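# Two robots load potato net bag into crate on pallet

## Task

Get the entire orange mesh sack of potatoes inside the crate, with the crate still sitting on the pallet at the end. The sack may be too heavy for a single robot, so either one or both robots may be used. When finished, open the grippers and move the robots away. No robot may topple or be left leaning, and the result only counts if it stays in place without any robot supporting it.

## Robot and tools

Robots: r1 and r2 are identical Hello Robot Stretch 3 units. Each has a two-wheel differential base (0.33 m long, 0.34 m wide, a small passive omni wheel at the back), a lift that raises the arm along a mast, and a telescoping arm that sticks out to the robot's RIGHT side. A wrist (yaw, pitch, roll) carries a two-finger gripper. The base cannot slide sideways, so to move the gripper forward or back you drive the base. Turning in place pivots about the point between the drive wheels, 0.05 m behind the front edge. With the arm pulled in and the wrist folded, a spin sweeps a 0.28 m radius; an unfolded, level wrist reaches past that.

Frames: the base frame has its origin on the floor between the drive wheels, x ahead, y to the left, z up. hand_pose is reported in it, located where the closed fingertips meet; with all wrist joints at zero its x axis is up, y points back along the arm toward the mast, z toward the rear. base_odometry is relative to where the base started in the scene and only counts wheel rotation, so wheel slip looks like motion. Heading is positive to the left, within -3.142 to 3.142. Each robot reports in its own frames; only camera images, lidar_m, wrist_depth_mm and head_depth_mm reveal where the robots are relative to each other.

execute_actions: argument actions is a list holding one action (or empty, which just reports state and images). The action maps robot names "r1"/"r2" to an object with optional keys base, joints, contact_limits. base holds exactly one command: translate_m (metres, -1 to 1, a relative drive from where the base last measured itself, positive forward) or rotate_rad (radians, -3.2 to 3.2, relative turn, positive counter-clockwise seen from above). joints gives absolute targets by name: lift_m 0 to 1.1 (arm height on mast), arm_m 0 to 0.52 (extension), wrist_yaw_rad -1.345 to 4.42 (0 along the arm, positive toward the front, 3.0 folded over the base), wrist_pitch_rad -1.57 to 0.451 (0 level, negative tips fingers down), wrist_roll_rad -2.911 to 2.911 (0 fingers side by side), gripper_m -0.089 to 0.179 (larger is wider; fingertip gap is about 0.007 less when nearly shut, 0.025 less when fully open, zero below 0.007), head_pan_rad -3.953 to 1.73 (0 ahead, positive left, -1.57 looks along the arm), head_tilt_rad -1.53 to 0.419 (negative down). contact_limits accepts only arm_m: a motor_effort percentage (1 to 100) at which the arm motion halts with contact_stop; negative sign applies when retracting. All motions in one action start together. Anything left out may keep pushing toward its previous target. An unknown key or out-of-range number rejects the whole call. cameras picks which images come back: r1_head_camera, r1_nav_camera, r1_wrist_camera, r2_head_camera, r2_nav_camera, r2_wrist_camera, or all; omitted means all, [] means none. If a result reports a stop, later motion calls in the same reply are skipped.

wait: seconds from 0 to 10; commands nothing and returns state and images. zoom_image: camera name and region [x0, y0, x1, y1] in pixels of that camera's latest full image, at most 504 by 504. finished_scene: scene number; ends the scene permanently and says whether the goal was met.

Result lines: base_status and joint_status tell how each commanded motion ended: done, off_target (stopped short and may still push), contact_stop, time_out, torque_fault. After the last three the old target is dropped. Arm or lift contact_stop leaves that joint slack until commanded again; a slack lift can sag under load. on_its_own covers things not commanded this call; its held at value is the target, not the position. motor_effort is percent of maximum, positive toward larger joint values, peak in brackets; it is noisy and biased, and a positive wheel effort pushes forward. lidar_m: 12 distances in metres from the base origin, 30-degree sectors starting straight ahead and going counter-clockwise (4th left, 7th behind, 10th right), scanning a plane 0.17 m above the floor, range 0.15 to 12, '-' for nothing; it sees other robots but not clear objects or itself. wrist_depth_mm (45 to 1000) and head_depth_mm (280 to 4000) are 7x7 grids of median depth from top left. base_tilt in degrees (forward, right positive) has a fixed bias up to about 4. turned_by_wheels and turned_by_imu give rotation since the previous result.

Speed: the base goes up to 0.30 m/s and 1.9 rad/s only with lift_m under 0.30, arm_m under 0.03 and wrist_yaw_rad over 2.54; otherwise 0.10 m/s and 0.63 rad/s.

Gripping: command gripper_m below the object width; release by going at least 0.02 above the contact value. Readings do not confirm a grasp; a hard squeeze triggers a stall guard that may let a heavy bag slip.

What to avoid: robots pressing into each other (fails the run; there is no touch indicator, and after base contact even millimetres of driving push hard). When both carry one load, their travel can differ by up to 2.5 cm per metre, which strains the hands and can tip a robot. Fold or unfold the wrist only with lift_m 0.32 to 0.95, pitch -0.4, roll near 0; keep pitch at -0.5 or lower when yaw is under -0.4. Arm pushes with the gripper above about 0.45 m can tip the robot, as can repeated pushes, driving while holding something fixed, or snagging furniture (especially reversing). If tilted, reverse the last move in small steps, free the gripper, and lower lift_m to about 0.2. Wrist servos overloaded for seconds go limp for 10 s. Drops, slams and hard pushes are penalised; a loose object may occasionally be nudged.

Each tool is called after ">>>" by a JSON object that holds its "fn" and its "kwargs", one argument or row to a line.

## Session

I'll start by looking at the current state of the scene.

>>> {"fn": "execute_actions", "kwargs": {
  "actions": []
}}

Scene clock: 0.00 s.
r1.base_odometry: x=+0.000 y=+0.000 heading=+0.000 (m, m, rad; r1's odometry frame)
r1.turned_by_wheels: +0.000 (rad since the last result)
r1.turned_by_imu: +0.000 (rad since the last result)
r1.base_tilt: forward=-2.1 right=+0.0 (deg)
r1.lidar_m: 0.74 0.88 0.97 0.97 1.15 2.07 6.28 4.33 2.30 1.39 0.84 0.74
r1.head_depth_mm: 649 654 656 661 663 670 673 / 669 673 677 680 684 692 695 / 689 694 700 704 709 711 719 / 712 716 724 728 733 737 742 / 738 738 748 753 759 764 770 / 763 768 774 777 783 788 797 / 792 795 804 807 817 819 830
r1.base_status: not commanded
r1.joint_positions: lift_m=+0.308 arm_m=+0.001 wrist_yaw_rad=+2.908 wrist_pitch_rad=-0.491 wrist_roll_rad=-0.001 gripper_m=+0.037 head_pan_rad=+0.010 head_tilt_rad=-0.005
r1.joint_status: not commanded
r1.motor_effort: left_wheel=+0 right_wheel=+0 lift_m=+19 arm_m=+0 wrist_yaw_rad=+0 wrist_pitch_rad=+3 wrist_roll_rad=+1 gripper_m=+0 head_pan_rad=+0 head_tilt_rad=+1 (%)
r1.hand_pose: x=+0.0285 y=+0.0632 z=+0.3044 quat_wxyz=(+0.251, +0.701, +0.091, +0.662) (m; r1's base frame)
r1.wrist_depth_mm: - - 977 968 959 926 908 / - - - - - 961 947 / 827 - 818 809 788 806 819 / 653 - 654 666 661 659 676 / 567 549 564 559 556 558 562 / 483 - - 484 474 484 480 / - - - 431 423 421 432
r2.base_odometry: x=+0.000 y=+0.000 heading=+0.000 (m, m, rad; r2's odometry frame)
r2.turned_by_wheels: +0.000 (rad since the last result)
r2.turned_by_imu: +0.000 (rad since the last result)
r2.base_tilt: forward=-2.1 right=+0.0 (deg)
r2.lidar_m: 1.41 1.43 0.97 0.90 0.91 1.15 2.35 3.37 4.26 5.86 2.29 1.52
r2.head_depth_mm: 1433 1450 1448 1469 1474 1483 1491 / 1420 1424 1424 1439 1447 1456 1473 / 1387 1397 1411 1407 1425 1425 1441 / 1364 1384 1389 1392 1400 1403 1410 / 1353 1358 1363 1361 1362 1383 1388 / 1325 1323 1333 1346 1347 1354 1371 / 1297 1308 1319 1318 1342 1341 1349
r2.base_status: not commanded
r2.joint_positions: lift_m=+0.385 arm_m=-0.002 wrist_yaw_rad=+2.948 wrist_pitch_rad=-0.504 wrist_roll_rad=+0.000 gripper_m=+0.037 head_pan_rad=+0.005 head_tilt_rad=+0.005
r2.joint_status: not commanded
r2.motor_effort: left_wheel=+1 right_wheel=+0 lift_m=+20 arm_m=+0 wrist_yaw_rad=+0 wrist_pitch_rad=+5 wrist_roll_rad=+0 gripper_m=+0 head_pan_rad=+0 head_tilt_rad=+1 (%)
r2.hand_pose: x=+0.0197 y=+0.0658 z=+0.3791 quat_wxyz=(+0.242, +0.698, +0.110, +0.664) (m; r2's base frame)
r2.wrist_depth_mm: - 845 903 996 - - - / - 926 995 - - - - / 883 973 938 965 991 985 - / 785 - 800 818 801 805 825 / 671 - 704 679 703 686 691 / 587 589 - 595 579 600 609 / 517 535 - 523 530 525 528
pictures: r1_head_camera (sideways: a quarter turn clockwise sets it upright), r1_nav_camera (sideways: a quarter turn counterclockwise sets it upright), r1_wrist_camera, r2_head_camera (sideways: a quarter turn clockwise sets it upright), r2_nav_camera (sideways: a quarter turn counterclockwise sets it upright), r2_wrist_camera
Images, in order (width x height): r1_head_camera 896x504, r1_nav_camera 672x504, r1_wrist_camera 644x364, r2_head_camera 896x504, r2_nav_camera 672x504, r2_wrist_camera 644x364.

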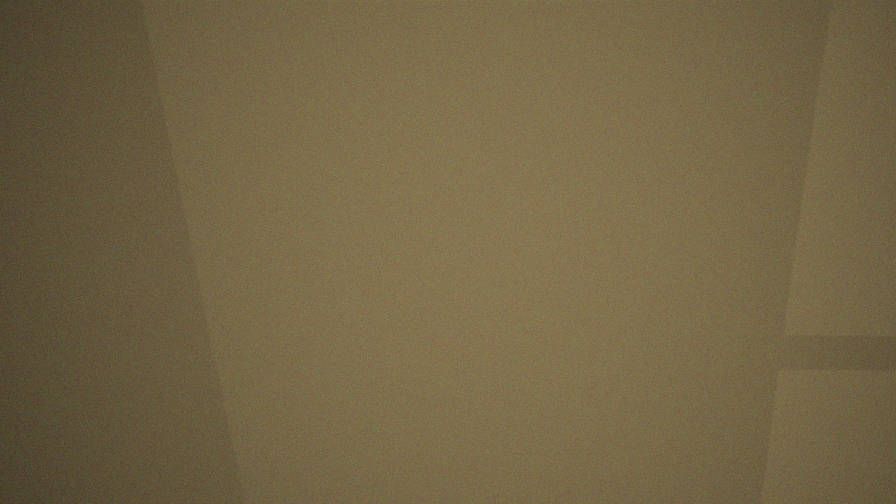

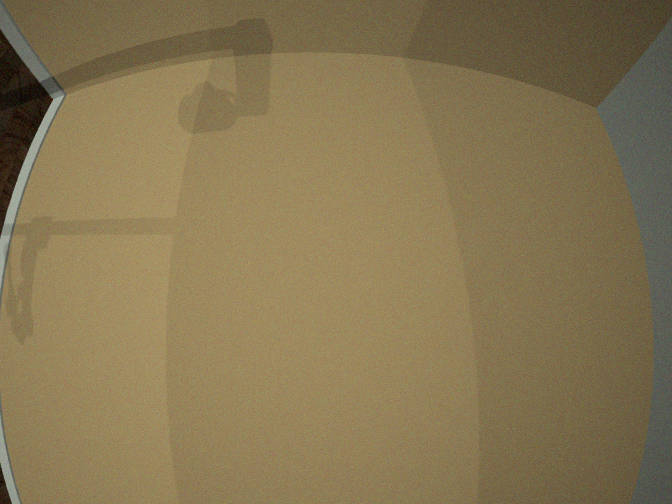

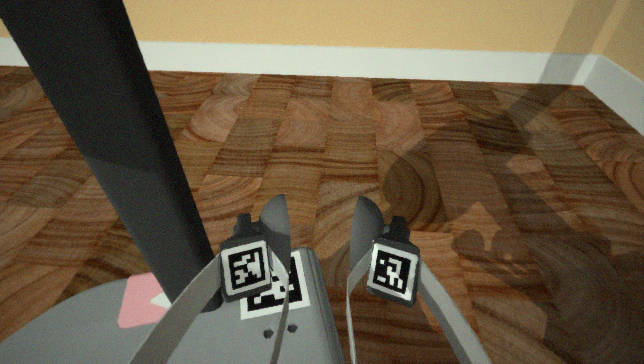

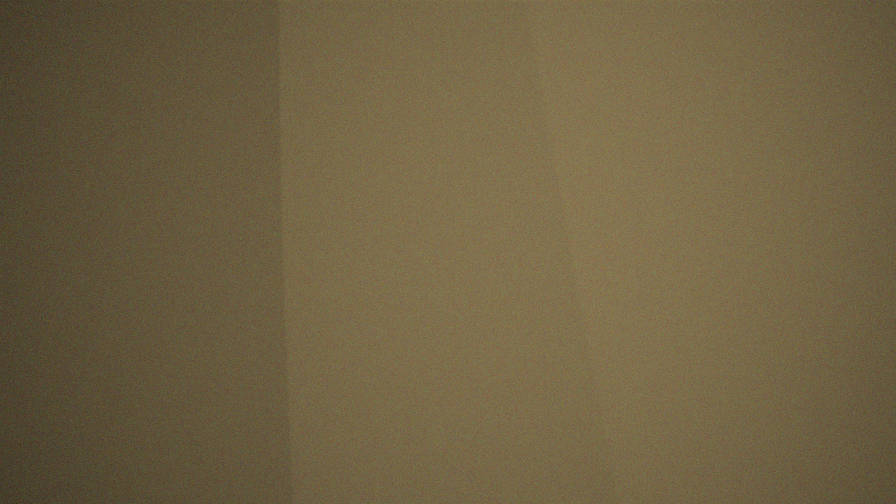

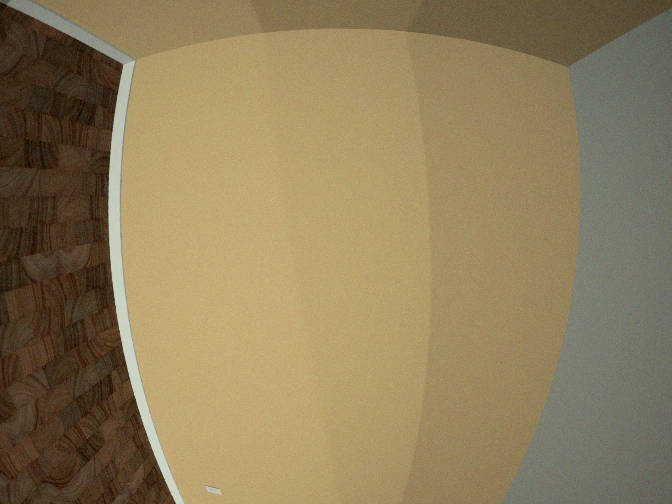

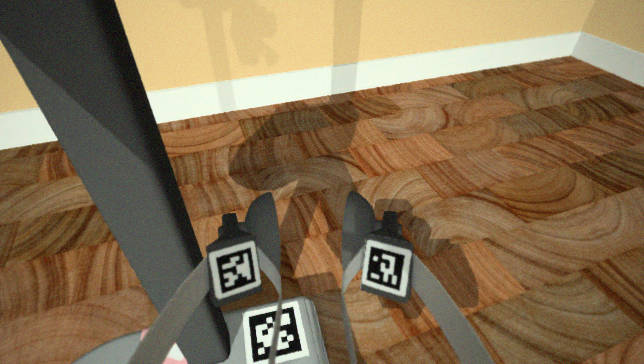

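>>> {"fn": "execute_actions", "kwargs": {
  "actions": [
    {"r1": {"joints": {"head_pan_rad": -2.75, "head_tilt_rad": -0.45}}, "r2": {"joints": {"head_pan_rad": -2.0, "head_tilt_rad": -0.45}}}
  ],
  "cameras": ["r1_head_camera", "r1_nav_camera", "r2_head_camera", "r2_nav_camera"]
}}

Scene clock: 6.37 s.
r1.base_odometry: x=+0.000 y=+0.000 heading=+0.000 (m, m, rad; r1's odometry frame)
r1.turned_by_wheels: +0.000 (rad since the last result)
r1.turned_by_imu: +0.001 (rad since the last result)
r1.base_tilt: forward=-2.2 right=+0.1 (deg)
r1.lidar_m: 0.75 0.88 0.97 0.97 1.15 2.06 6.26 4.32 2.31 1.39 0.84 0.74
r1.head_depth_mm: - - - 2944 2066 1599 1314 / - - - 2965 2051 1601 1303 / - - - 2951 2076 1592 1307 / - - - 2924 2071 1580 1304 / - - - 2866 2033 1590 1299 / - - - 2917 2032 1582 1292 / 3897 - - 2886 2013 1582 1280
r1.base_status: not commanded
r1.joint_positions: lift_m=+0.308 arm_m=+0.001 wrist_yaw_rad=+2.908 wrist_pitch_rad=-0.491 wrist_roll_rad=-0.001 gripper_m=+0.037 head_pan_rad=-2.743 head_tilt_rad=-0.444
r1.joint_status: all done
r1.motor_effort: left_wheel=+1(0) right_wheel=+0(0) lift_m=+19(20) arm_m=+0(1) wrist_yaw_rad=+1(0) wrist_pitch_rad=+3(3) wrist_roll_rad=+0(1) gripper_m=+0(0) head_pan_rad=-4(52) head_tilt_rad=-2(21) (%)
r1.hand_pose: x=+0.0285 y=+0.0632 z=+0.3044 quat_wxyz=(+0.251, +0.701, +0.091, +0.662) (m; r1's base frame)
r1.wrist_depth_mm: - - - - 940 923 906 / - - - - 970 981 939 / 803 - 822 803 812 817 785 / 661 - 664 670 655 658 660 / 558 545 582 568 557 557 559 / 484 - - 486 476 478 483 / - - - 428 413 431 424
r2.base_odometry: x=+0.000 y=+0.000 heading=+0.000 (m, m, rad; r2's odometry frame)
r2.turned_by_wheels: +0.000 (rad since the last result)
r2.turned_by_imu: +0.001 (rad since the last result)
r2.base_tilt: forward=-2.1 right=+0.1 (deg)
r2.lidar_m: 1.41 1.43 0.97 0.90 0.91 1.15 2.35 3.38 4.28 5.83 2.28 1.52
r2.head_depth_mm: 3782 - - 2881 2114 1665 1371 / - - - 2880 2092 1650 1368 / - - - 2836 2098 1641 1358 / - - - 2827 2056 1643 1348 / - - - 2799 2045 1622 1350 / - - - 2782 2050 1623 1346 / - - - 2760 2031 1618 1351
r2.base_status: not commanded
r2.joint_positions: lift_m=+0.385 arm_m=-0.002 wrist_yaw_rad=+2.948 wrist_pitch_rad=-0.504 wrist_roll_rad=+0.000 gripper_m=+0.037 head_pan_rad=-1.993 head_tilt_rad=-0.444
r2.joint_status: all done
r2.motor_effort: left_wheel=+1(0) right_wheel=-1(1) lift_m=+21(21) arm_m=-1(1) wrist_yaw_rad=+0(1) wrist_pitch_rad=+5(5) wrist_roll_rad=+0(0) gripper_m=-1(0) head_pan_rad=-2(33) head_tilt_rad=-3(23) (%)
r2.hand_pose: x=+0.0197 y=+0.0658 z=+0.3791 quat_wxyz=(+0.242, +0.698, +0.110, +0.664) (m; r2's base frame)
r2.wrist_depth_mm: - 854 932 - - - - / - 943 986 - - - - / 885 968 980 987 981 995 982 / 790 - 812 810 807 813 823 / 683 - 700 672 708 691 698 / 583 587 - 602 583 597 595 / 517 532 - 527 526 528 531
pictures: r1_head_camera (sideways: a quarter turn clockwise sets it upright), r1_nav_camera (sideways: a quarter turn counterclockwise sets it upright), r2_head_camera (sideways: a quarter turn clockwise sets it upright), r2_nav_camera (sideways: a quarter turn counterclockwise sets it upright)
Images, in order (width x height): r1_head_camera 896x504, r1_nav_camera 672x504, r2_head_camera 896x504, r2_nav_camera 672x504.

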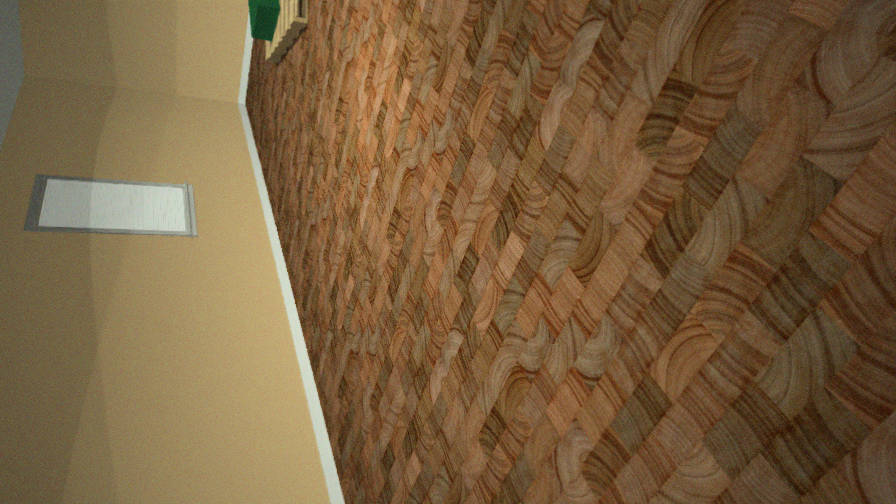

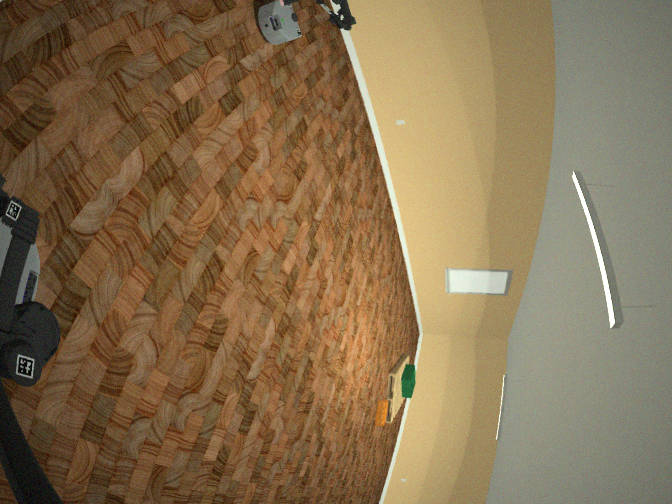

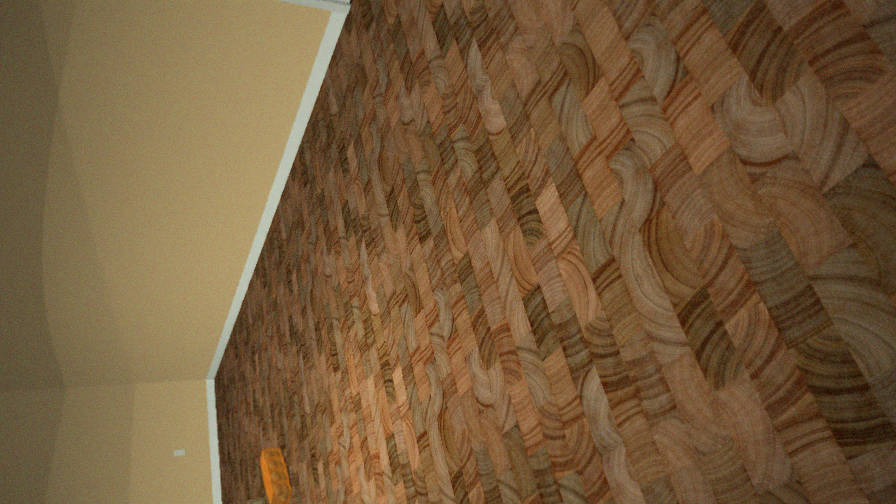

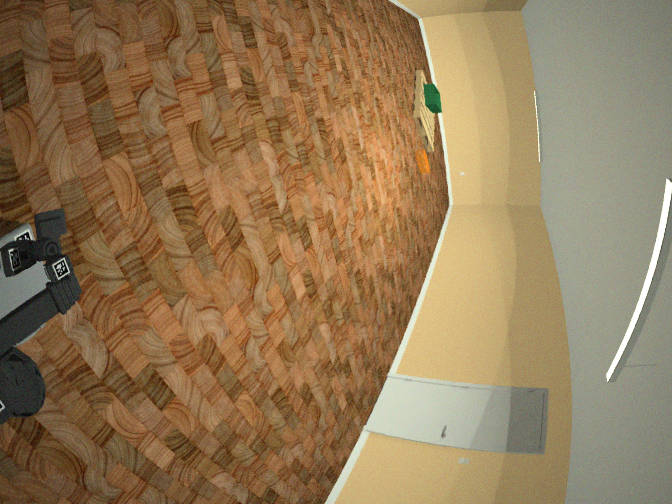

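>>> {"fn": "execute_actions", "kwargs": {
  "actions": [
    {"r1": {"joints": {"lift_m": 0.27, "head_pan_rad": 0.0, "head_tilt_rad": -0.35}}, "r2": {"joints": {"lift_m": 0.27, "head_pan_rad": 0.0, "head_tilt_rad": -0.35}}}
  ],
  "cameras": []
}}

>>> {"fn": "execute_actions", "kwargs": {
  "actions": [
    {"r1": {"base": {"rotate_rad": 3.03}}, "r2": {"base": {"rotate_rad": -1.53}}}
  ],
  "cameras": ["r1_head_camera", "r2_head_camera"]
}}

Scene clock: 53.97 s.
r1.base_odometry: x=+0.000 y=+0.000 heading=+0.000 (m, m, rad; r1's odometry frame)
r1.turned_by_wheels: +0.000 (rad since the last result)
r1.turned_by_imu: +0.001 (rad since the last result)
r1.base_tilt: forward=-2.1 right=+0.1 (deg)
r1.lidar_m: 0.74 0.88 0.97 0.97 1.15 2.07 6.29 4.28 2.31 1.39 0.84 0.74
r1.head_depth_mm: 575 611 654 707 763 832 915 / 589 626 673 727 792 861 950 / 603 646 693 753 822 900 998 / 618 665 716 776 850 932 1040 / 639 686 739 804 888 983 1093 / 655 708 765 833 918 1018 1147 / 679 732 795 866 956 1065 1204
r1.base_status: not commanded
r1.joint_positions: lift_m=+0.270 arm_m=+0.001 wrist_yaw_rad=+2.908 wrist_pitch_rad=-0.492 wrist_roll_rad=-0.001 gripper_m=+0.037 head_pan_rad=-0.007 head_tilt_rad=-0.359
r1.joint_status: all done
r1.motor_effort: left_wheel=+1(0) right_wheel=+0(0) lift_m=+16(17) arm_m=+1(0) wrist_yaw_rad=+0(0) wrist_pitch_rad=+3(3) wrist_roll_rad=+0(0) gripper_m=+0(1) head_pan_rad=+4(54) head_tilt_rad=+2(12) (%)
r1.hand_pose: x=+0.0285 y=+0.0631 z=+0.2667 quat_wxyz=(+0.251, +0.700, +0.091, +0.662) (m; r1's base frame)
r1.wrist_depth_mm: - 999 - 975 968 941 904 / 941 972 963 932 883 949 911 / 763 - 720 730 725 754 718 / 610 - 608 612 594 606 604 / 515 513 543 531 517 511 503 / - - - - 431 443 440 / - - - - 387 390 388
r2.base_odometry: x=+0.000 y=+0.000 heading=+0.000 (m, m, rad; r2's odometry frame)
r2.turned_by_wheels: +0.000 (rad since the last result)
r2.turned_by_imu: +0.001 (rad since the last result)
r2.base_tilt: forward=-2.1 right=+0.2 (deg)
r2.lidar_m: 1.41 1.43 0.97 0.90 0.91 1.15 2.35 3.37 4.28 5.83 2.28 1.53
r2.head_depth_mm: 1281 1360 1463 1589 1732 1793 1467 / 1256 1342 1446 1560 1700 1795 1442 / 1230 1306 1413 1540 1662 1747 1453 / 1221 1300 1391 1513 1646 1722 1444 / 1206 1281 1367 1484 1603 1703 1436 / 1180 1259 1347 1450 1570 1670 1429 / 1170 1247 1324 1431 1546 1649 1425
r2.base_status: not commanded
r2.joint_positions: lift_m=+0.270 arm_m=-0.002 wrist_yaw_rad=+2.948 wrist_pitch_rad=-0.505 wrist_roll_rad=+0.000 gripper_m=+0.037 head_pan_rad=-0.007 head_tilt_rad=-0.359
r2.joint_status: all done
r2.motor_effort: left_wheel=+0(0) right_wheel=-2(0) lift_m=+15(17) arm_m=-1(1) wrist_yaw_rad=+1(0) wrist_pitch_rad=+6(6) wrist_roll_rad=+0(0) gripper_m=+0(0) head_pan_rad=+2(35) head_tilt_rad=+4(11) (%)
r2.hand_pose: x=+0.0197 y=+0.0656 z=+0.2639 quat_wxyz=(+0.243, +0.698, +0.110, +0.664) (m; r2's base frame)
r2.wrist_depth_mm: - 846 907 - - - - / - 888 941 947 968 967 991 / 736 748 745 743 750 754 762 / 608 - 615 621 614 624 631 / 518 - 556 543 531 528 535 / 477 - - 448 447 462 463 / - - - - 405 409 411
pictures: none
No camera images: the call's "cameras" was empty. Leave "cameras" out to get every camera's image.

Scene clock: 56.90 s.
r1.base_odometry: x=+0.000 y=+0.000 heading=+3.030 (m, m, rad; r1's odometry frame)
r1.turned_by_wheels: +3.030 (rad since the last result)
r1.turned_by_imu: +3.045 (rad since the last result)
r1.base_tilt: forward=-2.3 right=+0.2 (deg)
r1.lidar_m: 6.25 4.58 2.35 1.70 0.90 0.75 0.74 0.83 0.98 0.97 1.09 1.75
r1.head_depth_mm: - - - 3665 2363 1739 1392 / - - - 3675 2335 1751 1381 / - - - 3607 2333 1715 1383 / - - - 3538 2301 1734 1376 / - - - 3553 2304 1704 1372 / - - - 3528 2291 1712 1380 / - - - 3503 2307 1723 1370
r1.base_status: done
r1.joint_positions: lift_m=+0.270 arm_m=+0.001 wrist_yaw_rad=+2.908 wrist_pitch_rad=-0.492 wrist_roll_rad=-0.001 gripper_m=+0.037 head_pan_rad=-0.007 head_tilt_rad=-0.359
r1.joint_status: not commanded
r1.motor_effort: left_wheel=-1(5) right_wheel=+2(10) lift_m=+15(15) arm_m=-1(0) wrist_yaw_rad=+0(2) wrist_pitch_rad=+3(3) wrist_roll_rad=+0(0) gripper_m=+0(0) head_pan_rad=+4(4) head_tilt_rad=+3(3) (%)
r1.hand_pose: x=+0.0285 y=+0.0631 z=+0.2667 quat_wxyz=(+0.251, +0.700, +0.091, +0.662) (m; r1's base frame)
r1.wrist_depth_mm: - - - - - - - / 838 982 946 939 971 936 967 / 726 - 734 733 741 735 746 / 609 - 602 608 610 606 601 / 512 505 539 516 512 515 513 / - - - - 430 442 437 / - - - - 387 384 393
r2.base_odometry: x=+0.000 y=+0.000 heading=-1.530 (m, m, rad; r2's odometry frame)
r2.turned_by_wheels: -1.530 (rad since the last result)
r2.turned_by_imu: -1.513 (rad since the last result)
r2.base_tilt: forward=-2.0 right=+0.1 (deg)
r2.lidar_m: 5.84 2.17 1.50 1.41 1.38 0.95 0.90 0.92 1.19 2.25 3.43 4.44
r2.head_depth_mm: - - - 3460 2370 1818 1449 / - - - 3426 2366 1797 1452 / - - - 3415 2352 1796 1442 / - - - 3457 2347 1780 1439 / - - - 3398 2339 1787 1447 / - - - 3385 2327 1780 1438 / - - - 3321 2322 1770 1435
r2.base_status: done
r2.joint_positions: lift_m=+0.270 arm_m=-0.002 wrist_yaw_rad=+2.948 wrist_pitch_rad=-0.505 wrist_roll_rad=+0.000 gripper_m=+0.037 head_pan_rad=-0.007 head_tilt_rad=-0.359
r2.joint_status: not commanded
r2.motor_effort: left_wheel=+2(11) right_wheel=-2(9) lift_m=+15(15) arm_m=-1(1) wrist_yaw_rad=+0(0) wrist_pitch_rad=+5(5) wrist_roll_rad=+0(0) gripper_m=+0(0) head_pan_rad=+2(3) head_tilt_rad=+3(4) (%)
r2.hand_pose: x=+0.0197 y=+0.0656 z=+0.2639 quat_wxyz=(+0.243, +0.698, +0.110, +0.664) (m; r2's base frame)
r2.wrist_depth_mm: - - - - - - - / - 941 941 951 947 983 981 / 739 752 752 758 747 754 768 / 604 - 618 623 625 631 627 / 518 - 553 537 544 541 532 / 479 - - 446 450 466 462 / - - - - 410 411 407
pictures: r1_head_camera (sideways: a quarter turn clockwise sets it upright), r2_head_camera (sideways: a quarter turn clockwise sets it upright)
Images, in order (width x height): r1_head_camera 896x504, r2_head_camera 896x504.

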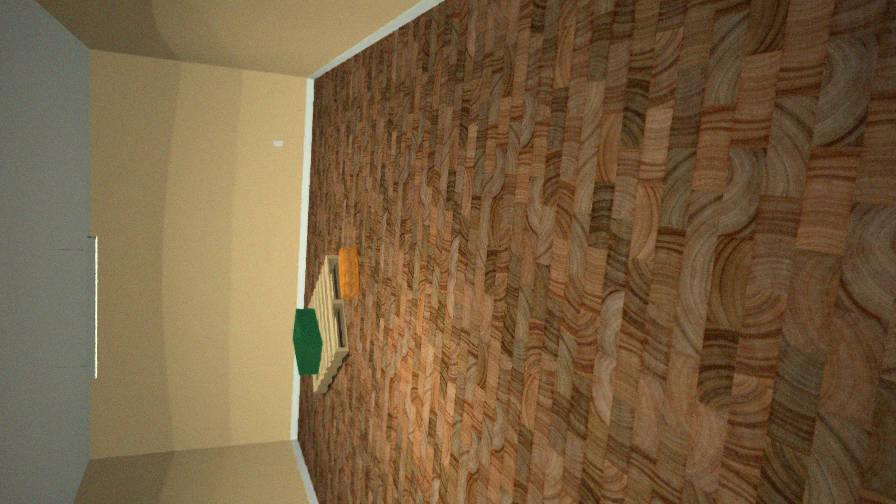

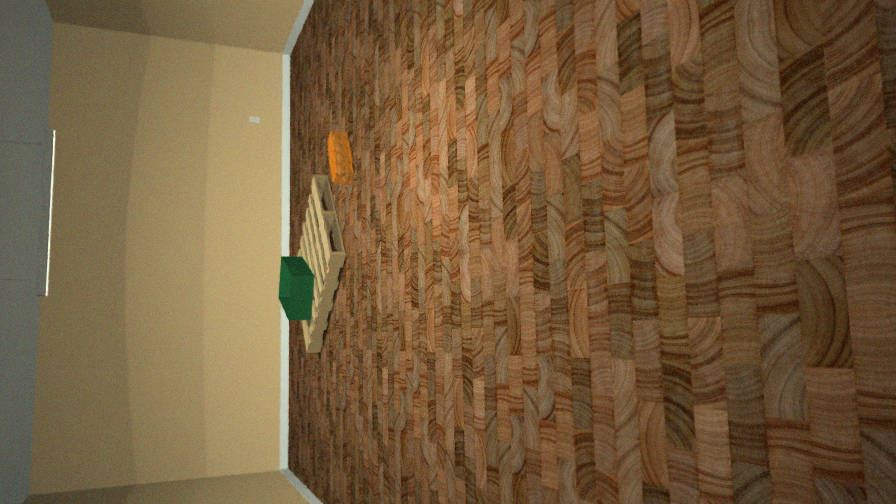

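>>> {"fn": "execute_actions", "kwargs": {
  "actions": [
    {"r1": {"base": {"translate_m": 1.0}}, "r2": {"base": {"translate_m": 1.0}}}
  ],
  "cameras": []
}}

>>> {"fn": "execute_actions", "kwargs": {
  "actions": [
    {"r1": {"base": {"translate_m": 1.0}}, "r2": {"base": {"translate_m": 1.0}}}
  ],
  "cameras": []
}}

>>> {"fn": "execute_actions", "kwargs": {
  "actions": [
    {"r1": {"base": {"translate_m": 1.0}, "joints": {"head_tilt_rad": -0.5}}, "r2": {"base": {"translate_m": 1.0}, "joints": {"head_tilt_rad": -0.5}}}
  ],
  "cameras": ["r1_head_camera", "r2_head_camera"]
}}

Scene clock: 69.37 s.
r1.base_odometry: x=-0.994 y=+0.112 heading=+3.030 (m, m, rad; r1's odometry frame)
r1.turned_by_wheels: +0.000 (rad since the last result)
r1.turned_by_imu: +0.006 (rad since the last result)
r1.base_tilt: forward=-2.1 right=+0.0 (deg)
r1.lidar_m: 5.27 4.34 2.08 2.23 2.09 1.73 1.73 1.40 1.17 1.17 1.30 2.11
r1.head_depth_mm: - - - 3640 2379 1758 1392 / - - - 3596 2351 1726 1393 / - - - 3567 2341 1739 1388 / - - - 3542 2336 1738 1364 / - - - 3516 2337 1714 1370 / - - - 3500 2287 1704 1371 / - - - 3458 2279 1710 1371
r1.base_status: done
r1.joint_positions: lift_m=+0.270 arm_m=+0.001 wrist_yaw_rad=+2.908 wrist_pitch_rad=-0.492 wrist_roll_rad=-0.001 gripper_m=+0.037 head_pan_rad=-0.007 head_tilt_rad=-0.358
r1.joint_status: not commanded
r1.motor_effort: left_wheel=-1(6) right_wheel=+2(10) lift_m=+15(16) arm_m=+0(0) wrist_yaw_rad=+1(1) wrist_pitch_rad=+3(3) wrist_roll_rad=+0(0) gripper_m=+0(0) head_pan_rad=+4(4) head_tilt_rad=+3(3) (%)
r1.hand_pose: x=+0.0285 y=+0.0631 z=+0.2667 quat_wxyz=(+0.251, +0.700, +0.091, +0.662) (m; r1's base frame)
r1.wrist_depth_mm: - - - - - - - / 950 922 931 921 976 941 927 / 731 - 739 735 745 717 732 / 607 - 614 606 599 608 611 / 503 513 534 528 518 516 512 / - - - - 428 437 443 / - - - - 387 383 384
r2.base_odometry: x=+0.041 y=-0.999 heading=-1.530 (m, m, rad; r2's odometry frame)
r2.turned_by_wheels: +0.000 (rad since the last result)
r2.turned_by_imu: +0.002 (rad since the last result)
r2.base_tilt: forward=-2.1 right=+0.1 (deg)
r2.lidar_m: 4.84 2.28 1.58 1.49 1.51 1.97 1.90 1.93 2.51 1.99 3.30 4.33
r2.head_depth_mm: - - - 3535 2406 1808 1459 / - - - 3426 2384 1793 1460 / - - - 3428 2370 1791 1450 / - - - 3442 2343 1793 1443 / - - - 3368 2338 1785 1443 / - - - 3356 2314 1778 1434 / - - - 3310 2312 1789 1429
r2.base_status: done
r2.joint_positions: lift_m=+0.270 arm_m=-0.002 wrist_yaw_rad=+2.948 wrist_pitch_rad=-0.506 wrist_roll_rad=+0.000 gripper_m=+0.037 head_pan_rad=-0.007 head_tilt_rad=-0.358
r2.joint_status: not commanded
r2.motor_effort: left_wheel=+2(10) right_wheel=-3(6) lift_m=+15(15) arm_m=-1(1) wrist_yaw_rad=+0(0) wrist_pitch_rad=+6(6) wrist_roll_rad=+0(0) gripper_m=-1(1) head_pan_rad=+2(3) head_tilt_rad=+3(3) (%)
r2.hand_pose: x=+0.0197 y=+0.0656 z=+0.2638 quat_wxyz=(+0.243, +0.698, +0.110, +0.664) (m; r2's base frame)
r2.wrist_depth_mm: - - - - - - - / - 939 946 962 949 971 993 / 729 739 729 754 754 764 769 / 610 - 620 625 623 630 629 / 521 - 555 539 536 530 530 / 477 - - 446 451 463 464 / - - - - 407 409 410
pictures: none
No camera images: the call's "cameras" was empty. Leave "cameras" out to get every camera's image.

Scene clock: 74.40 s.
r1.base_odometry: x=-1.988 y=+0.223 heading=+3.030 (m, m, rad; r1's odometry frame)
r1.turned_by_wheels: +0.000 (rad since the last result)
r1.turned_by_imu: +0.005 (rad since the last result)
r1.base_tilt: forward=-2.1 right=+0.1 (deg)
r1.lidar_m: 4.28 4.10 1.82 1.98 3.27 2.72 2.70 1.64 1.34 1.34 1.49 2.48
r1.head_depth_mm: - - - 3666 2362 1759 1399 / - - - 3615 2360 1733 1388 / - - - 3554 2342 1731 1386 / - - - 3546 2319 1722 1373 / - - - 3477 2320 1719 1383 / - - - 3518 2300 1707 1376 / - - - 3522 2271 1710 1367
r1.base_status: done
r1.joint_positions: lift_m=+0.270 arm_m=+0.001 wrist_yaw_rad=+2.908 wrist_pitch_rad=-0.492 wrist_roll_rad=-0.001 gripper_m=+0.037 head_pan_rad=-0.007 head_tilt_rad=-0.358
r1.joint_status: not commanded
r1.motor_effort: left_wheel=-1(5) right_wheel=+2(8) lift_m=+16(16) arm_m=-1(1) wrist_yaw_rad=+0(1) wrist_pitch_rad=+3(3) wrist_roll_rad=+0(0) gripper_m=+0(0) head_pan_rad=+4(4) head_tilt_rad=+3(3) (%)
r1.hand_pose: x=+0.0285 y=+0.0631 z=+0.2667 quat_wxyz=(+0.251, +0.700, +0.091, +0.662) (m; r1's base frame)
r1.wrist_depth_mm: - - - - - - - / 959 907 933 943 984 929 956 / 735 - 742 744 747 742 726 / 586 - 597 597 608 603 612 / 508 514 549 529 508 509 524 / - - - - 428 443 435 / - - - - 392 391 390
r2.base_odometry: x=+0.082 y=-1.998 heading=-1.530 (m, m, rad; r2's odometry frame)
r2.turned_by_wheels: +0.000 (rad since the last result)
r2.turned_by_imu: +0.001 (rad since the last result)
r2.base_tilt: forward=-2.1 right=+0.0 (deg)
r2.lidar_m: 3.85 2.38 1.65 1.56 1.59 2.07 2.89 2.95 3.38 1.72 3.27 4.22
r2.head_depth_mm: - - - 3534 2384 1792 1465 / - - - 3365 2374 1801 1450 / - - - 3436 2383 1776 1450 / - - - 3398 2352 1786 1452 / - - - 3390 2319 1762 1432 / - - - 3424 2320 1787 1441 / - - - 3370 2315 1764 1430
r2.base_status: done
r2.joint_positions: lift_m=+0.270 arm_m=-0.002 wrist_yaw_rad=+2.948 wrist_pitch_rad=-0.506 wrist_roll_rad=+0.000 gripper_m=+0.037 head_pan_rad=-0.007 head_tilt_rad=-0.358
r2.joint_status: not commanded
r2.motor_effort: left_wheel=+2(11) right_wheel=-3(6) lift_m=+15(15) arm_m=-1(1) wrist_yaw_rad=+0(0) wrist_pitch_rad=+6(6) wrist_roll_rad=+0(0) gripper_m=+0(1) head_pan_rad=+3(2) head_tilt_rad=+3(4) (%)
r2.hand_pose: x=+0.0197 y=+0.0656 z=+0.2638 quat_wxyz=(+0.243, +0.698, +0.110, +0.664) (m; r2's base frame)
r2.wrist_depth_mm: - - - - - - - / - 932 933 953 973 962 982 / 735 749 733 749 761 753 771 / 606 - 616 614 620 625 627 / 519 504 556 541 538 528 533 / 476 - - 445 449 459 463 / - - - - 406 408 409
pictures: none
No camera images: the call's "cameras" was empty. Leave "cameras" out to get every camera's image.

Scene clock: 79.43 s.
r1.base_odometry: x=-2.981 y=+0.335 heading=+3.030 (m, m, rad; r1's odometry frame)
r1.turned_by_wheels: +0.000 (rad since the last result)
r1.turned_by_imu: +0.005 (rad since the last result)
r1.base_tilt: forward=-2.2 right=+0.2 (deg)
r1.lidar_m: 3.29 3.58 1.55 3.20 3.58 3.71 3.53 1.86 1.57 1.56 1.75 2.86
r1.head_depth_mm: - - - 2722 1941 1548 1269 / - - - 2695 1958 1538 1260 / - - - 2651 1940 1523 1257 / - - - 2619 1919 1530 1266 / - - 3645 2604 1960 1519 1254 / - - 3517 2595 1910 1514 1250 / - - 3796 2617 1913 1511 1245
r1.base_status: done
r1.joint_positions: lift_m=+0.270 arm_m=+0.001 wrist_yaw_rad=+2.908 wrist_pitch_rad=-0.492 wrist_roll_rad=-0.001 gripper_m=+0.037 head_pan_rad=-0.007 head_tilt_rad=-0.495
r1.joint_status: all done
r1.motor_effort: left_wheel=-1(5) right_wheel=+2(9) lift_m=+16(16) arm_m=+0(1) wrist_yaw_rad=+1(1) wrist_pitch_rad=+3(3) wrist_roll_rad=+0(0) gripper_m=+0(0) head_pan_rad=+4(4) head_tilt_rad=-2(12) (%)
r1.hand_pose: x=+0.0285 y=+0.0631 z=+0.2667 quat_wxyz=(+0.251, +0.700, +0.091, +0.662) (m; r1's base frame)
r1.wrist_depth_mm: - - - - - - - / 946 956 956 929 938 949 980 / 718 - 735 727 749 752 745 / 606 - 601 612 600 590 615 / 510 503 536 531 512 510 507 / - - - - 426 445 444 / - - - - 388 391 383
r2.base_odometry: x=+0.123 y=-2.997 heading=-1.530 (m, m, rad; r2's odometry frame)
r2.turned_by_wheels: +0.000 (rad since the last result)
r2.turned_by_imu: +0.001 (rad since the last result)
r2.base_tilt: forward=-2.2 right=+0.1 (deg)
r2.lidar_m: 2.85 2.50 1.73 1.63 1.66 2.16 3.88 3.96 3.31 1.46 3.20 4.17
r2.head_depth_mm: - - 3876 2544 1973 1584 1325 / - - 3771 2598 1975 1581 1310 / - - 3563 2610 1949 1569 1317 / - - 3221 2586 1957 1560 1310 / - - 3155 2556 1934 1554 1305 / - - 3699 2556 1938 1557 1304 / - - 3696 2504 1910 1556 1306
r2.base_status: done
r2.joint_positions: lift_m=+0.270 arm_m=-0.002 wrist_yaw_rad=+2.948 wrist_pitch_rad=-0.506 wrist_roll_rad=+0.000 gripper_m=+0.037 head_pan_rad=-0.007 head_tilt_rad=-0.494
r2.joint_status: all done
r2.motor_effort: left_wheel=+1(12) right_wheel=-3(5) lift_m=+16(15) arm_m=-1(1) wrist_yaw_rad=+0(0) wrist_pitch_rad=+6(6) wrist_roll_rad=+0(0) gripper_m=+0(0) head_pan_rad=+2(3) head_tilt_rad=-2(13) (%)
r2.hand_pose: x=+0.0197 y=+0.0656 z=+0.2638 quat_wxyz=(+0.243, +0.698, +0.110, +0.664) (m; r2's base frame)
r2.wrist_depth_mm: - - - - - - - / - 940 951 957 957 955 973 / 737 740 736 760 760 764 765 / 606 - 613 614 620 627 633 / 522 505 557 543 538 531 537 / 477 - - 446 445 463 467 / - - - - 406 406 407
pictures: r1_head_camera (sideways: a quarter turn clockwise sets it upright), r2_head_camera (sideways: a quarter turn clockwise sets it upright)
Images, in order (width x height): r1_head_camera 896x504, r2_head_camera 896x504.

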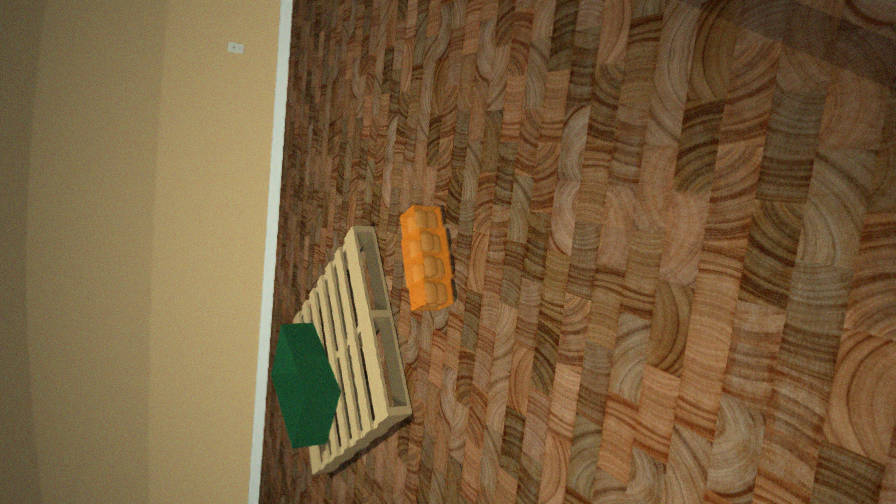

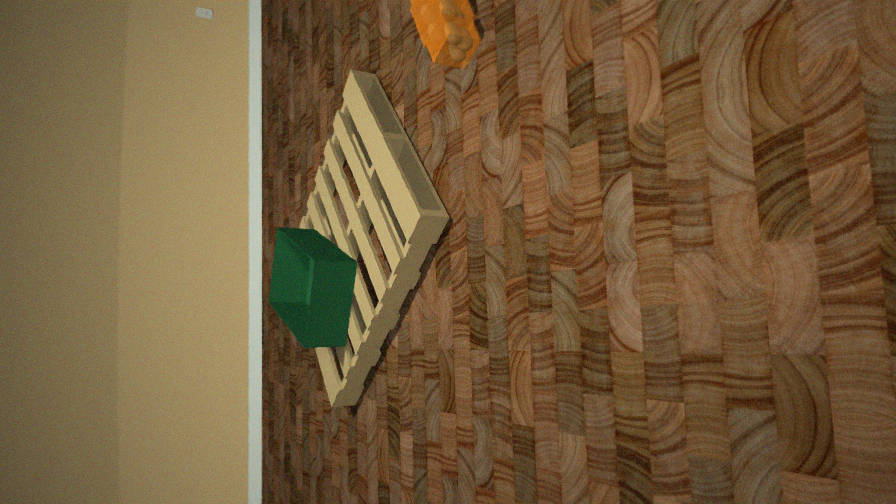

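>>> {"fn": "zoom_image", "kwargs": {
  "camera": "r1_head_camera",
  "region": [250, 180, 500, 480]
}}

Region (250, 180, 500, 480) of r1_head_camera's 896x504 image, scaled by 1.680, with more detail than that image has.

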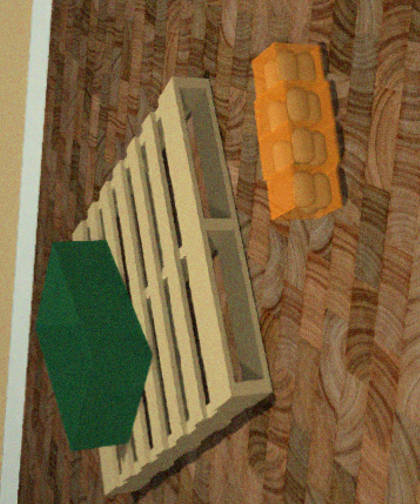

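>>> {"fn": "zoom_image", "kwargs": {
  "camera": "r2_head_camera",
  "region": [240, 0, 500, 430]
}}

Region (240, 0, 500, 430) of r2_head_camera's 896x504 image, scaled by 1.172, with more detail than that image has; it fills the left 305 columns of this view, and the rest is white.

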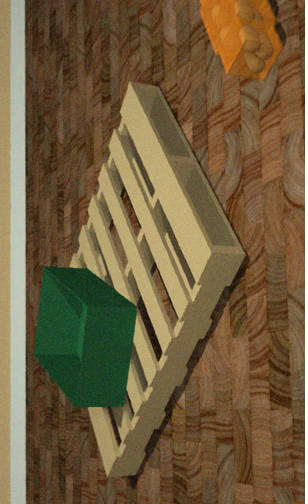

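>>> {"fn": "execute_actions", "kwargs": {
  "actions": [
    {"r1": {"base": {"rotate_rad": -0.22}}, "r2": {"base": {"rotate_rad": -0.2}}}
  ],
  "cameras": []
}}

>>> {"fn": "execute_actions", "kwargs": {
  "actions": [
    {"r1": {"base": {"translate_m": 1.0}, "joints": {"head_pan_rad": 0.35, "head_tilt_rad": -0.65}}, "r2": {"base": {"translate_m": 1.0}, "joints": {"head_pan_rad": 0.1, "head_tilt_rad": -0.7}}}
  ],
  "cameras": ["r1_head_camera", "r2_head_camera", "r1_nav_camera", "r2_nav_camera"]
}}

Scene clock: 191.90 s.
r1.base_odometry: x=-2.981 y=+0.335 heading=+2.810 (m, m, rad; r1's odometry frame)
r1.turned_by_wheels: -0.220 (rad since the last result)
r1.turned_by_imu: -0.220 (rad since the last result)
r1.base_tilt: forward=-2.1 right=+0.1 (deg)
r1.lidar_m: 5.07 3.30 3.35 1.55 3.31 3.86 3.67 2.26 1.61 1.56 1.62 2.18
r1.head_depth_mm: 3939 3923 3701 2696 1957 1550 1273 / - - - 2670 1953 1531 1265 / - - - 2645 1943 1530 1261 / - - - 2656 1925 1526 1248 / - - - 2634 1930 1522 1256 / - - - 2505 1911 1529 1253 / - - 3558 2579 1908 1512 1250
r1.base_status: done
r1.joint_positions: lift_m=+0.270 arm_m=+0.001 wrist_yaw_rad=+2.908 wrist_pitch_rad=-0.492 wrist_roll_rad=-0.001 gripper_m=+0.037 head_pan_rad=-0.007 head_tilt_rad=-0.495
r1.joint_status: not commanded
r1.motor_effort: left_wheel=+1(6) right_wheel=-1(7) lift_m=+16(16) arm_m=+0(0) wrist_yaw_rad=+0(1) wrist_pitch_rad=+3(3) wrist_roll_rad=+0(0) gripper_m=+0(0) head_pan_rad=+4(4) head_tilt_rad=-2(2) (%)
r1.hand_pose: x=+0.0285 y=+0.0631 z=+0.2667 quat_wxyz=(+0.251, +0.700, +0.091, +0.662) (m; r1's base frame)
r1.wrist_depth_mm: - - - - - - - / 924 951 939 950 971 975 947 / 747 - 752 725 724 731 723 / 604 - 607 608 604 603 596 / 506 506 543 523 524 509 515 / - - - - 425 442 435 / - - - - 390 391 389
r2.base_odometry: x=+0.123 y=-2.997 heading=-1.730 (m, m, rad; r2's odometry frame)
r2.turned_by_wheels: -0.200 (rad since the last result)
r2.turned_by_imu: -0.197 (rad since the last result)
r2.base_tilt: forward=-2.1 right=+0.0 (deg)
r2.lidar_m: 2.85 2.96 1.90 1.63 1.63 1.88 3.24 3.88 3.66 1.44 3.12 3.61
r2.head_depth_mm: - - 3883 2648 1980 1580 1325 / - - 3809 2614 1956 1575 1324 / - - 3850 2508 1956 1569 1321 / - - 3761 2571 1971 1557 1315 / - - 3504 2535 1933 1562 1312 / - - 3126 2536 1929 1567 1292 / - - 3080 2513 1924 1555 1301
r2.base_status: done
r2.joint_positions: lift_m=+0.270 arm_m=-0.002 wrist_yaw_rad=+2.948 wrist_pitch_rad=-0.506 wrist_roll_rad=+0.000 gripper_m=+0.037 head_pan_rad=-0.007 head_tilt_rad=-0.494
r2.joint_status: not commanded
r2.motor_effort: left_wheel=+2(10) right_wheel=-2(10) lift_m=+15(15) arm_m=-1(0) wrist_yaw_rad=+0(0) wrist_pitch_rad=+6(5) wrist_roll_rad=+0(0) gripper_m=+0(0) head_pan_rad=+2(3) head_tilt_rad=-2(2) (%)
r2.hand_pose: x=+0.0197 y=+0.0656 z=+0.2638 quat_wxyz=(+0.243, +0.698, +0.110, +0.664) (m; r2's base frame)
r2.wrist_depth_mm: - - - - - - - / - 953 954 941 951 959 991 / 740 738 746 755 758 771 768 / 610 - 622 620 622 620 624 / 520 507 551 541 535 530 533 / 476 - - 448 449 464 465 / - - - - 406 407 411
pictures: none
No camera images: the call's "cameras" was empty. Leave "cameras" out to get every camera's image.

Scene clock: 196.93 s.
r1.base_odometry: x=-3.927 y=+0.661 heading=+2.810 (m, m, rad; r1's odometry frame)
r1.turned_by_wheels: +0.000 (rad since the last result)
r1.turned_by_imu: +0.005 (rad since the last result)
r1.base_tilt: forward=-2.1 right=+0.0 (deg)
r1.lidar_m: 4.07 2.39 3.35 1.29 3.34 4.50 4.69 2.21 1.61 1.55 1.60 2.16
r1.head_depth_mm: 3353 3735 2962 2145 1671 1391 1176 / 3471 3830 2925 2128 1686 1382 1183 / 3572 3929 2894 2119 1665 1377 1174 / 3767 - 2687 2137 1653 1385 1172 / 3830 - 2556 2077 1660 1370 1174 / 3881 - 2549 2081 1648 1359 1168 / - - 2578 2063 1655 1365 1167
r1.base_status: done
r1.joint_positions: lift_m=+0.270 arm_m=+0.001 wrist_yaw_rad=+2.908 wrist_pitch_rad=-0.492 wrist_roll_rad=-0.001 gripper_m=+0.037 head_pan_rad=+0.343 head_tilt_rad=-0.643
r1.joint_status: all done
r1.motor_effort: left_wheel=+1(8) right_wheel=-1(5) lift_m=+16(16) arm_m=+0(0) wrist_yaw_rad=+0(0) wrist_pitch_rad=+3(3) wrist_roll_rad=+0(0) gripper_m=+0(1) head_pan_rad=+4(31) head_tilt_rad=-3(13) (%)
r1.hand_pose: x=+0.0285 y=+0.0631 z=+0.2667 quat_wxyz=(+0.251, +0.700, +0.091, +0.662) (m; r1's base frame)
r1.wrist_depth_mm: - - - - - - - / 921 932 926 951 991 983 981 / 748 - 725 744 732 747 752 / 610 - 607 618 596 600 611 / 514 503 547 521 524 516 512 / - - - - 431 435 443 / - - - - 384 390 390
r2.base_odometry: x=-0.035 y=-3.985 heading=-1.729 (m, m, rad; r2's odometry frame)
r2.turned_by_wheels: +0.000 (rad since the last result)
r2.turned_by_imu: +0.001 (rad since the last result)
r2.base_tilt: forward=-2.2 right=+0.1 (deg)
r2.lidar_m: 1.86 1.87 2.21 1.90 1.90 2.19 3.78 4.85 3.31 1.18 2.86 3.30
r2.head_depth_mm: 3792 3457 2505 1980 1624 1377 1210 / 3637 3408 2425 1962 1614 1373 1201 / 3587 3396 2332 1936 1606 1371 1188 / 3550 3366 2298 1871 1602 1366 1185 / 3525 3384 2219 1812 1590 1360 1176 / 3410 3368 2084 1859 1593 1357 1178 / 3337 3322 2073 1906 1580 1347 1179
r2.base_status: done
r2.joint_positions: lift_m=+0.270 arm_m=-0.002 wrist_yaw_rad=+2.948 wrist_pitch_rad=-0.506 wrist_roll_rad=+0.000 gripper_m=+0.037 head_pan_rad=+0.093 head_tilt_rad=-0.692
r2.joint_status: all done
r2.motor_effort: left_wheel=+2(10) right_wheel=-2(5) lift_m=+15(15) arm_m=-1(0) wrist_yaw_rad=+0(1) wrist_pitch_rad=+6(6) wrist_roll_rad=+0(0) gripper_m=+0(1) head_pan_rad=+3(10) head_tilt_rad=-3(16) (%)
r2.hand_pose: x=+0.0197 y=+0.0656 z=+0.2638 quat_wxyz=(+0.243, +0.698, +0.110, +0.664) (m; r2's base frame)
r2.wrist_depth_mm: - - - - - - - / - 934 959 957 964 971 969 / 731 740 730 745 764 752 770 / 603 - 619 628 620 626 633 / 518 508 551 542 531 530 533 / 475 - - 445 447 463 462 / - - - - 406 408 412
pictures: r1_head_camera (sideways: a quarter turn clockwise sets it upright), r1_nav_camera (sideways: a quarter turn counterclockwise sets it upright), r2_head_camera (sideways: a quarter turn clockwise sets it upright), r2_nav_camera (sideways: a quarter turn counterclockwise sets it upright)
Images, in order (width x height): r1_head_camera 896x504, r1_nav_camera 672x504, r2_head_camera 896x504, r2_nav_camera 672x504.

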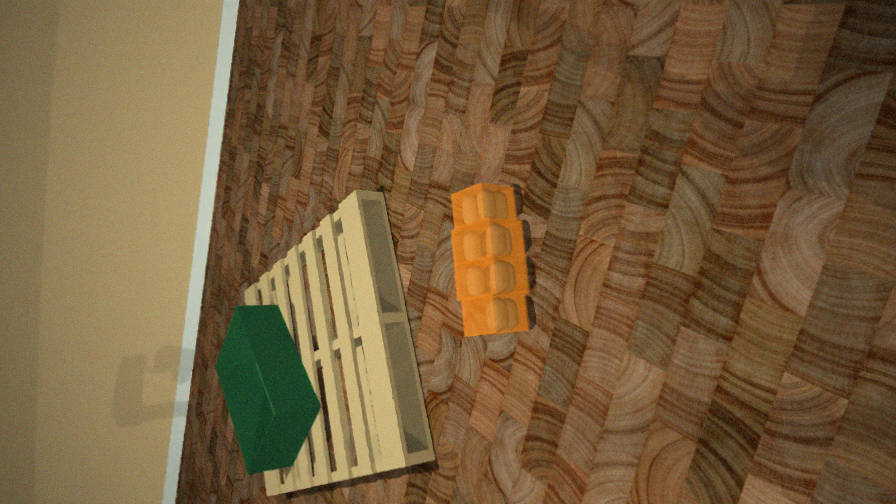

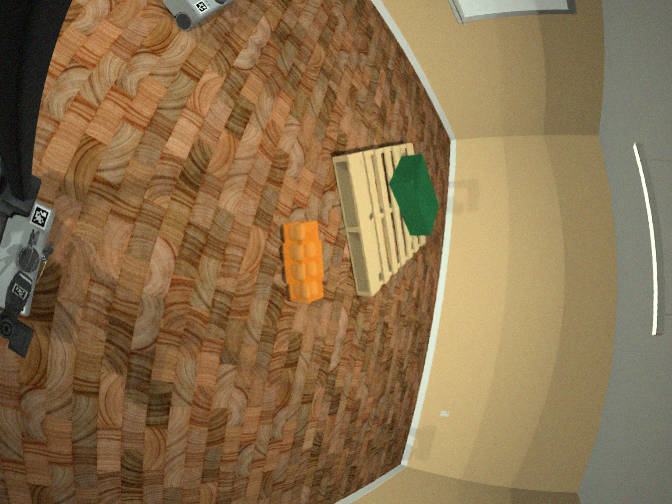

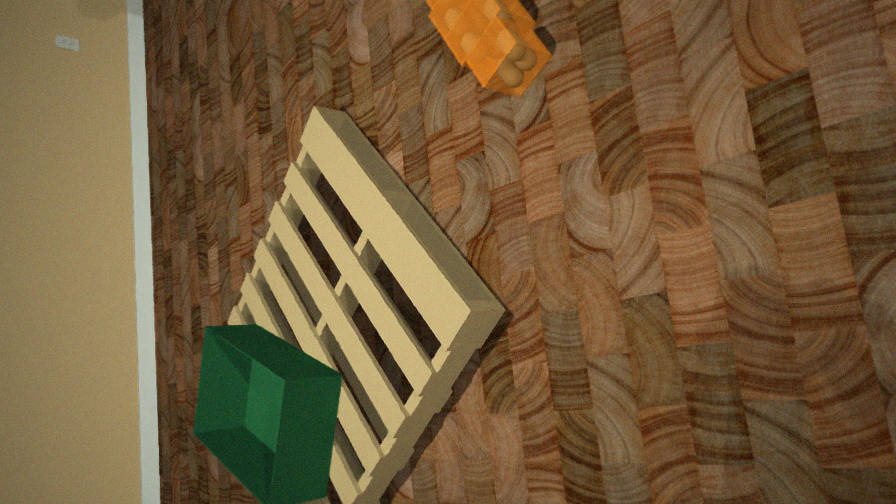

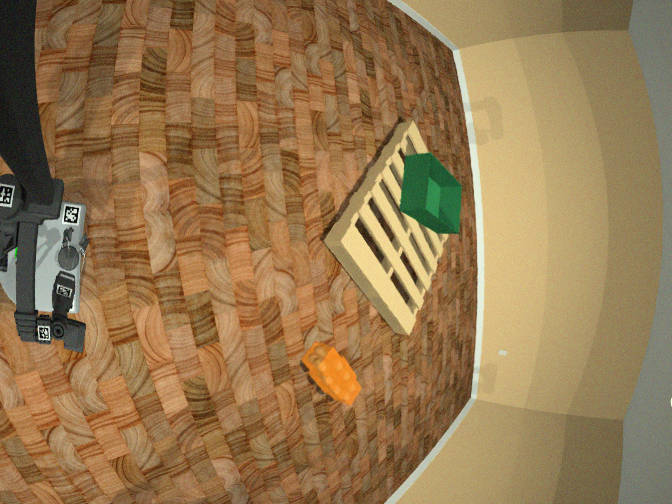

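>>> {"fn": "zoom_image", "kwargs": {
  "camera": "r1_head_camera",
  "region": [400, 160, 600, 360]
}}

>>> {"fn": "zoom_image", "kwargs": {
  "camera": "r1_head_camera",
  "region": [190, 170, 460, 504]
}}

Region (400, 160, 600, 360) of r1_head_camera's 896x504 image, scaled by 2.520, with more detail than that image has.

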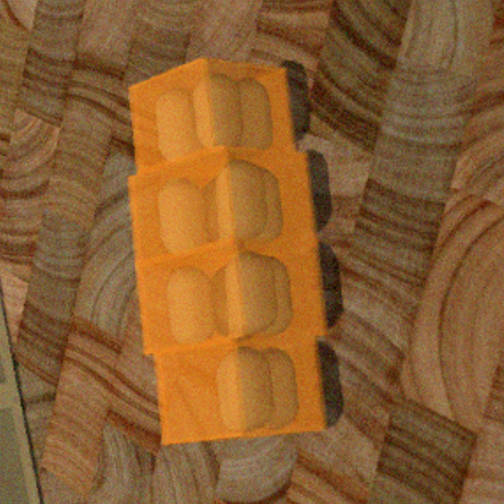

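Region (190, 170, 460, 504) of r1_head_camera's 896x504 image, scaled by 1.509, with more detail than that image has; it fills the left 407 columns of this view, and the rest is white.

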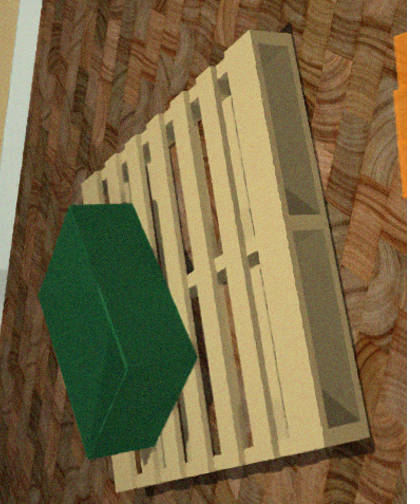

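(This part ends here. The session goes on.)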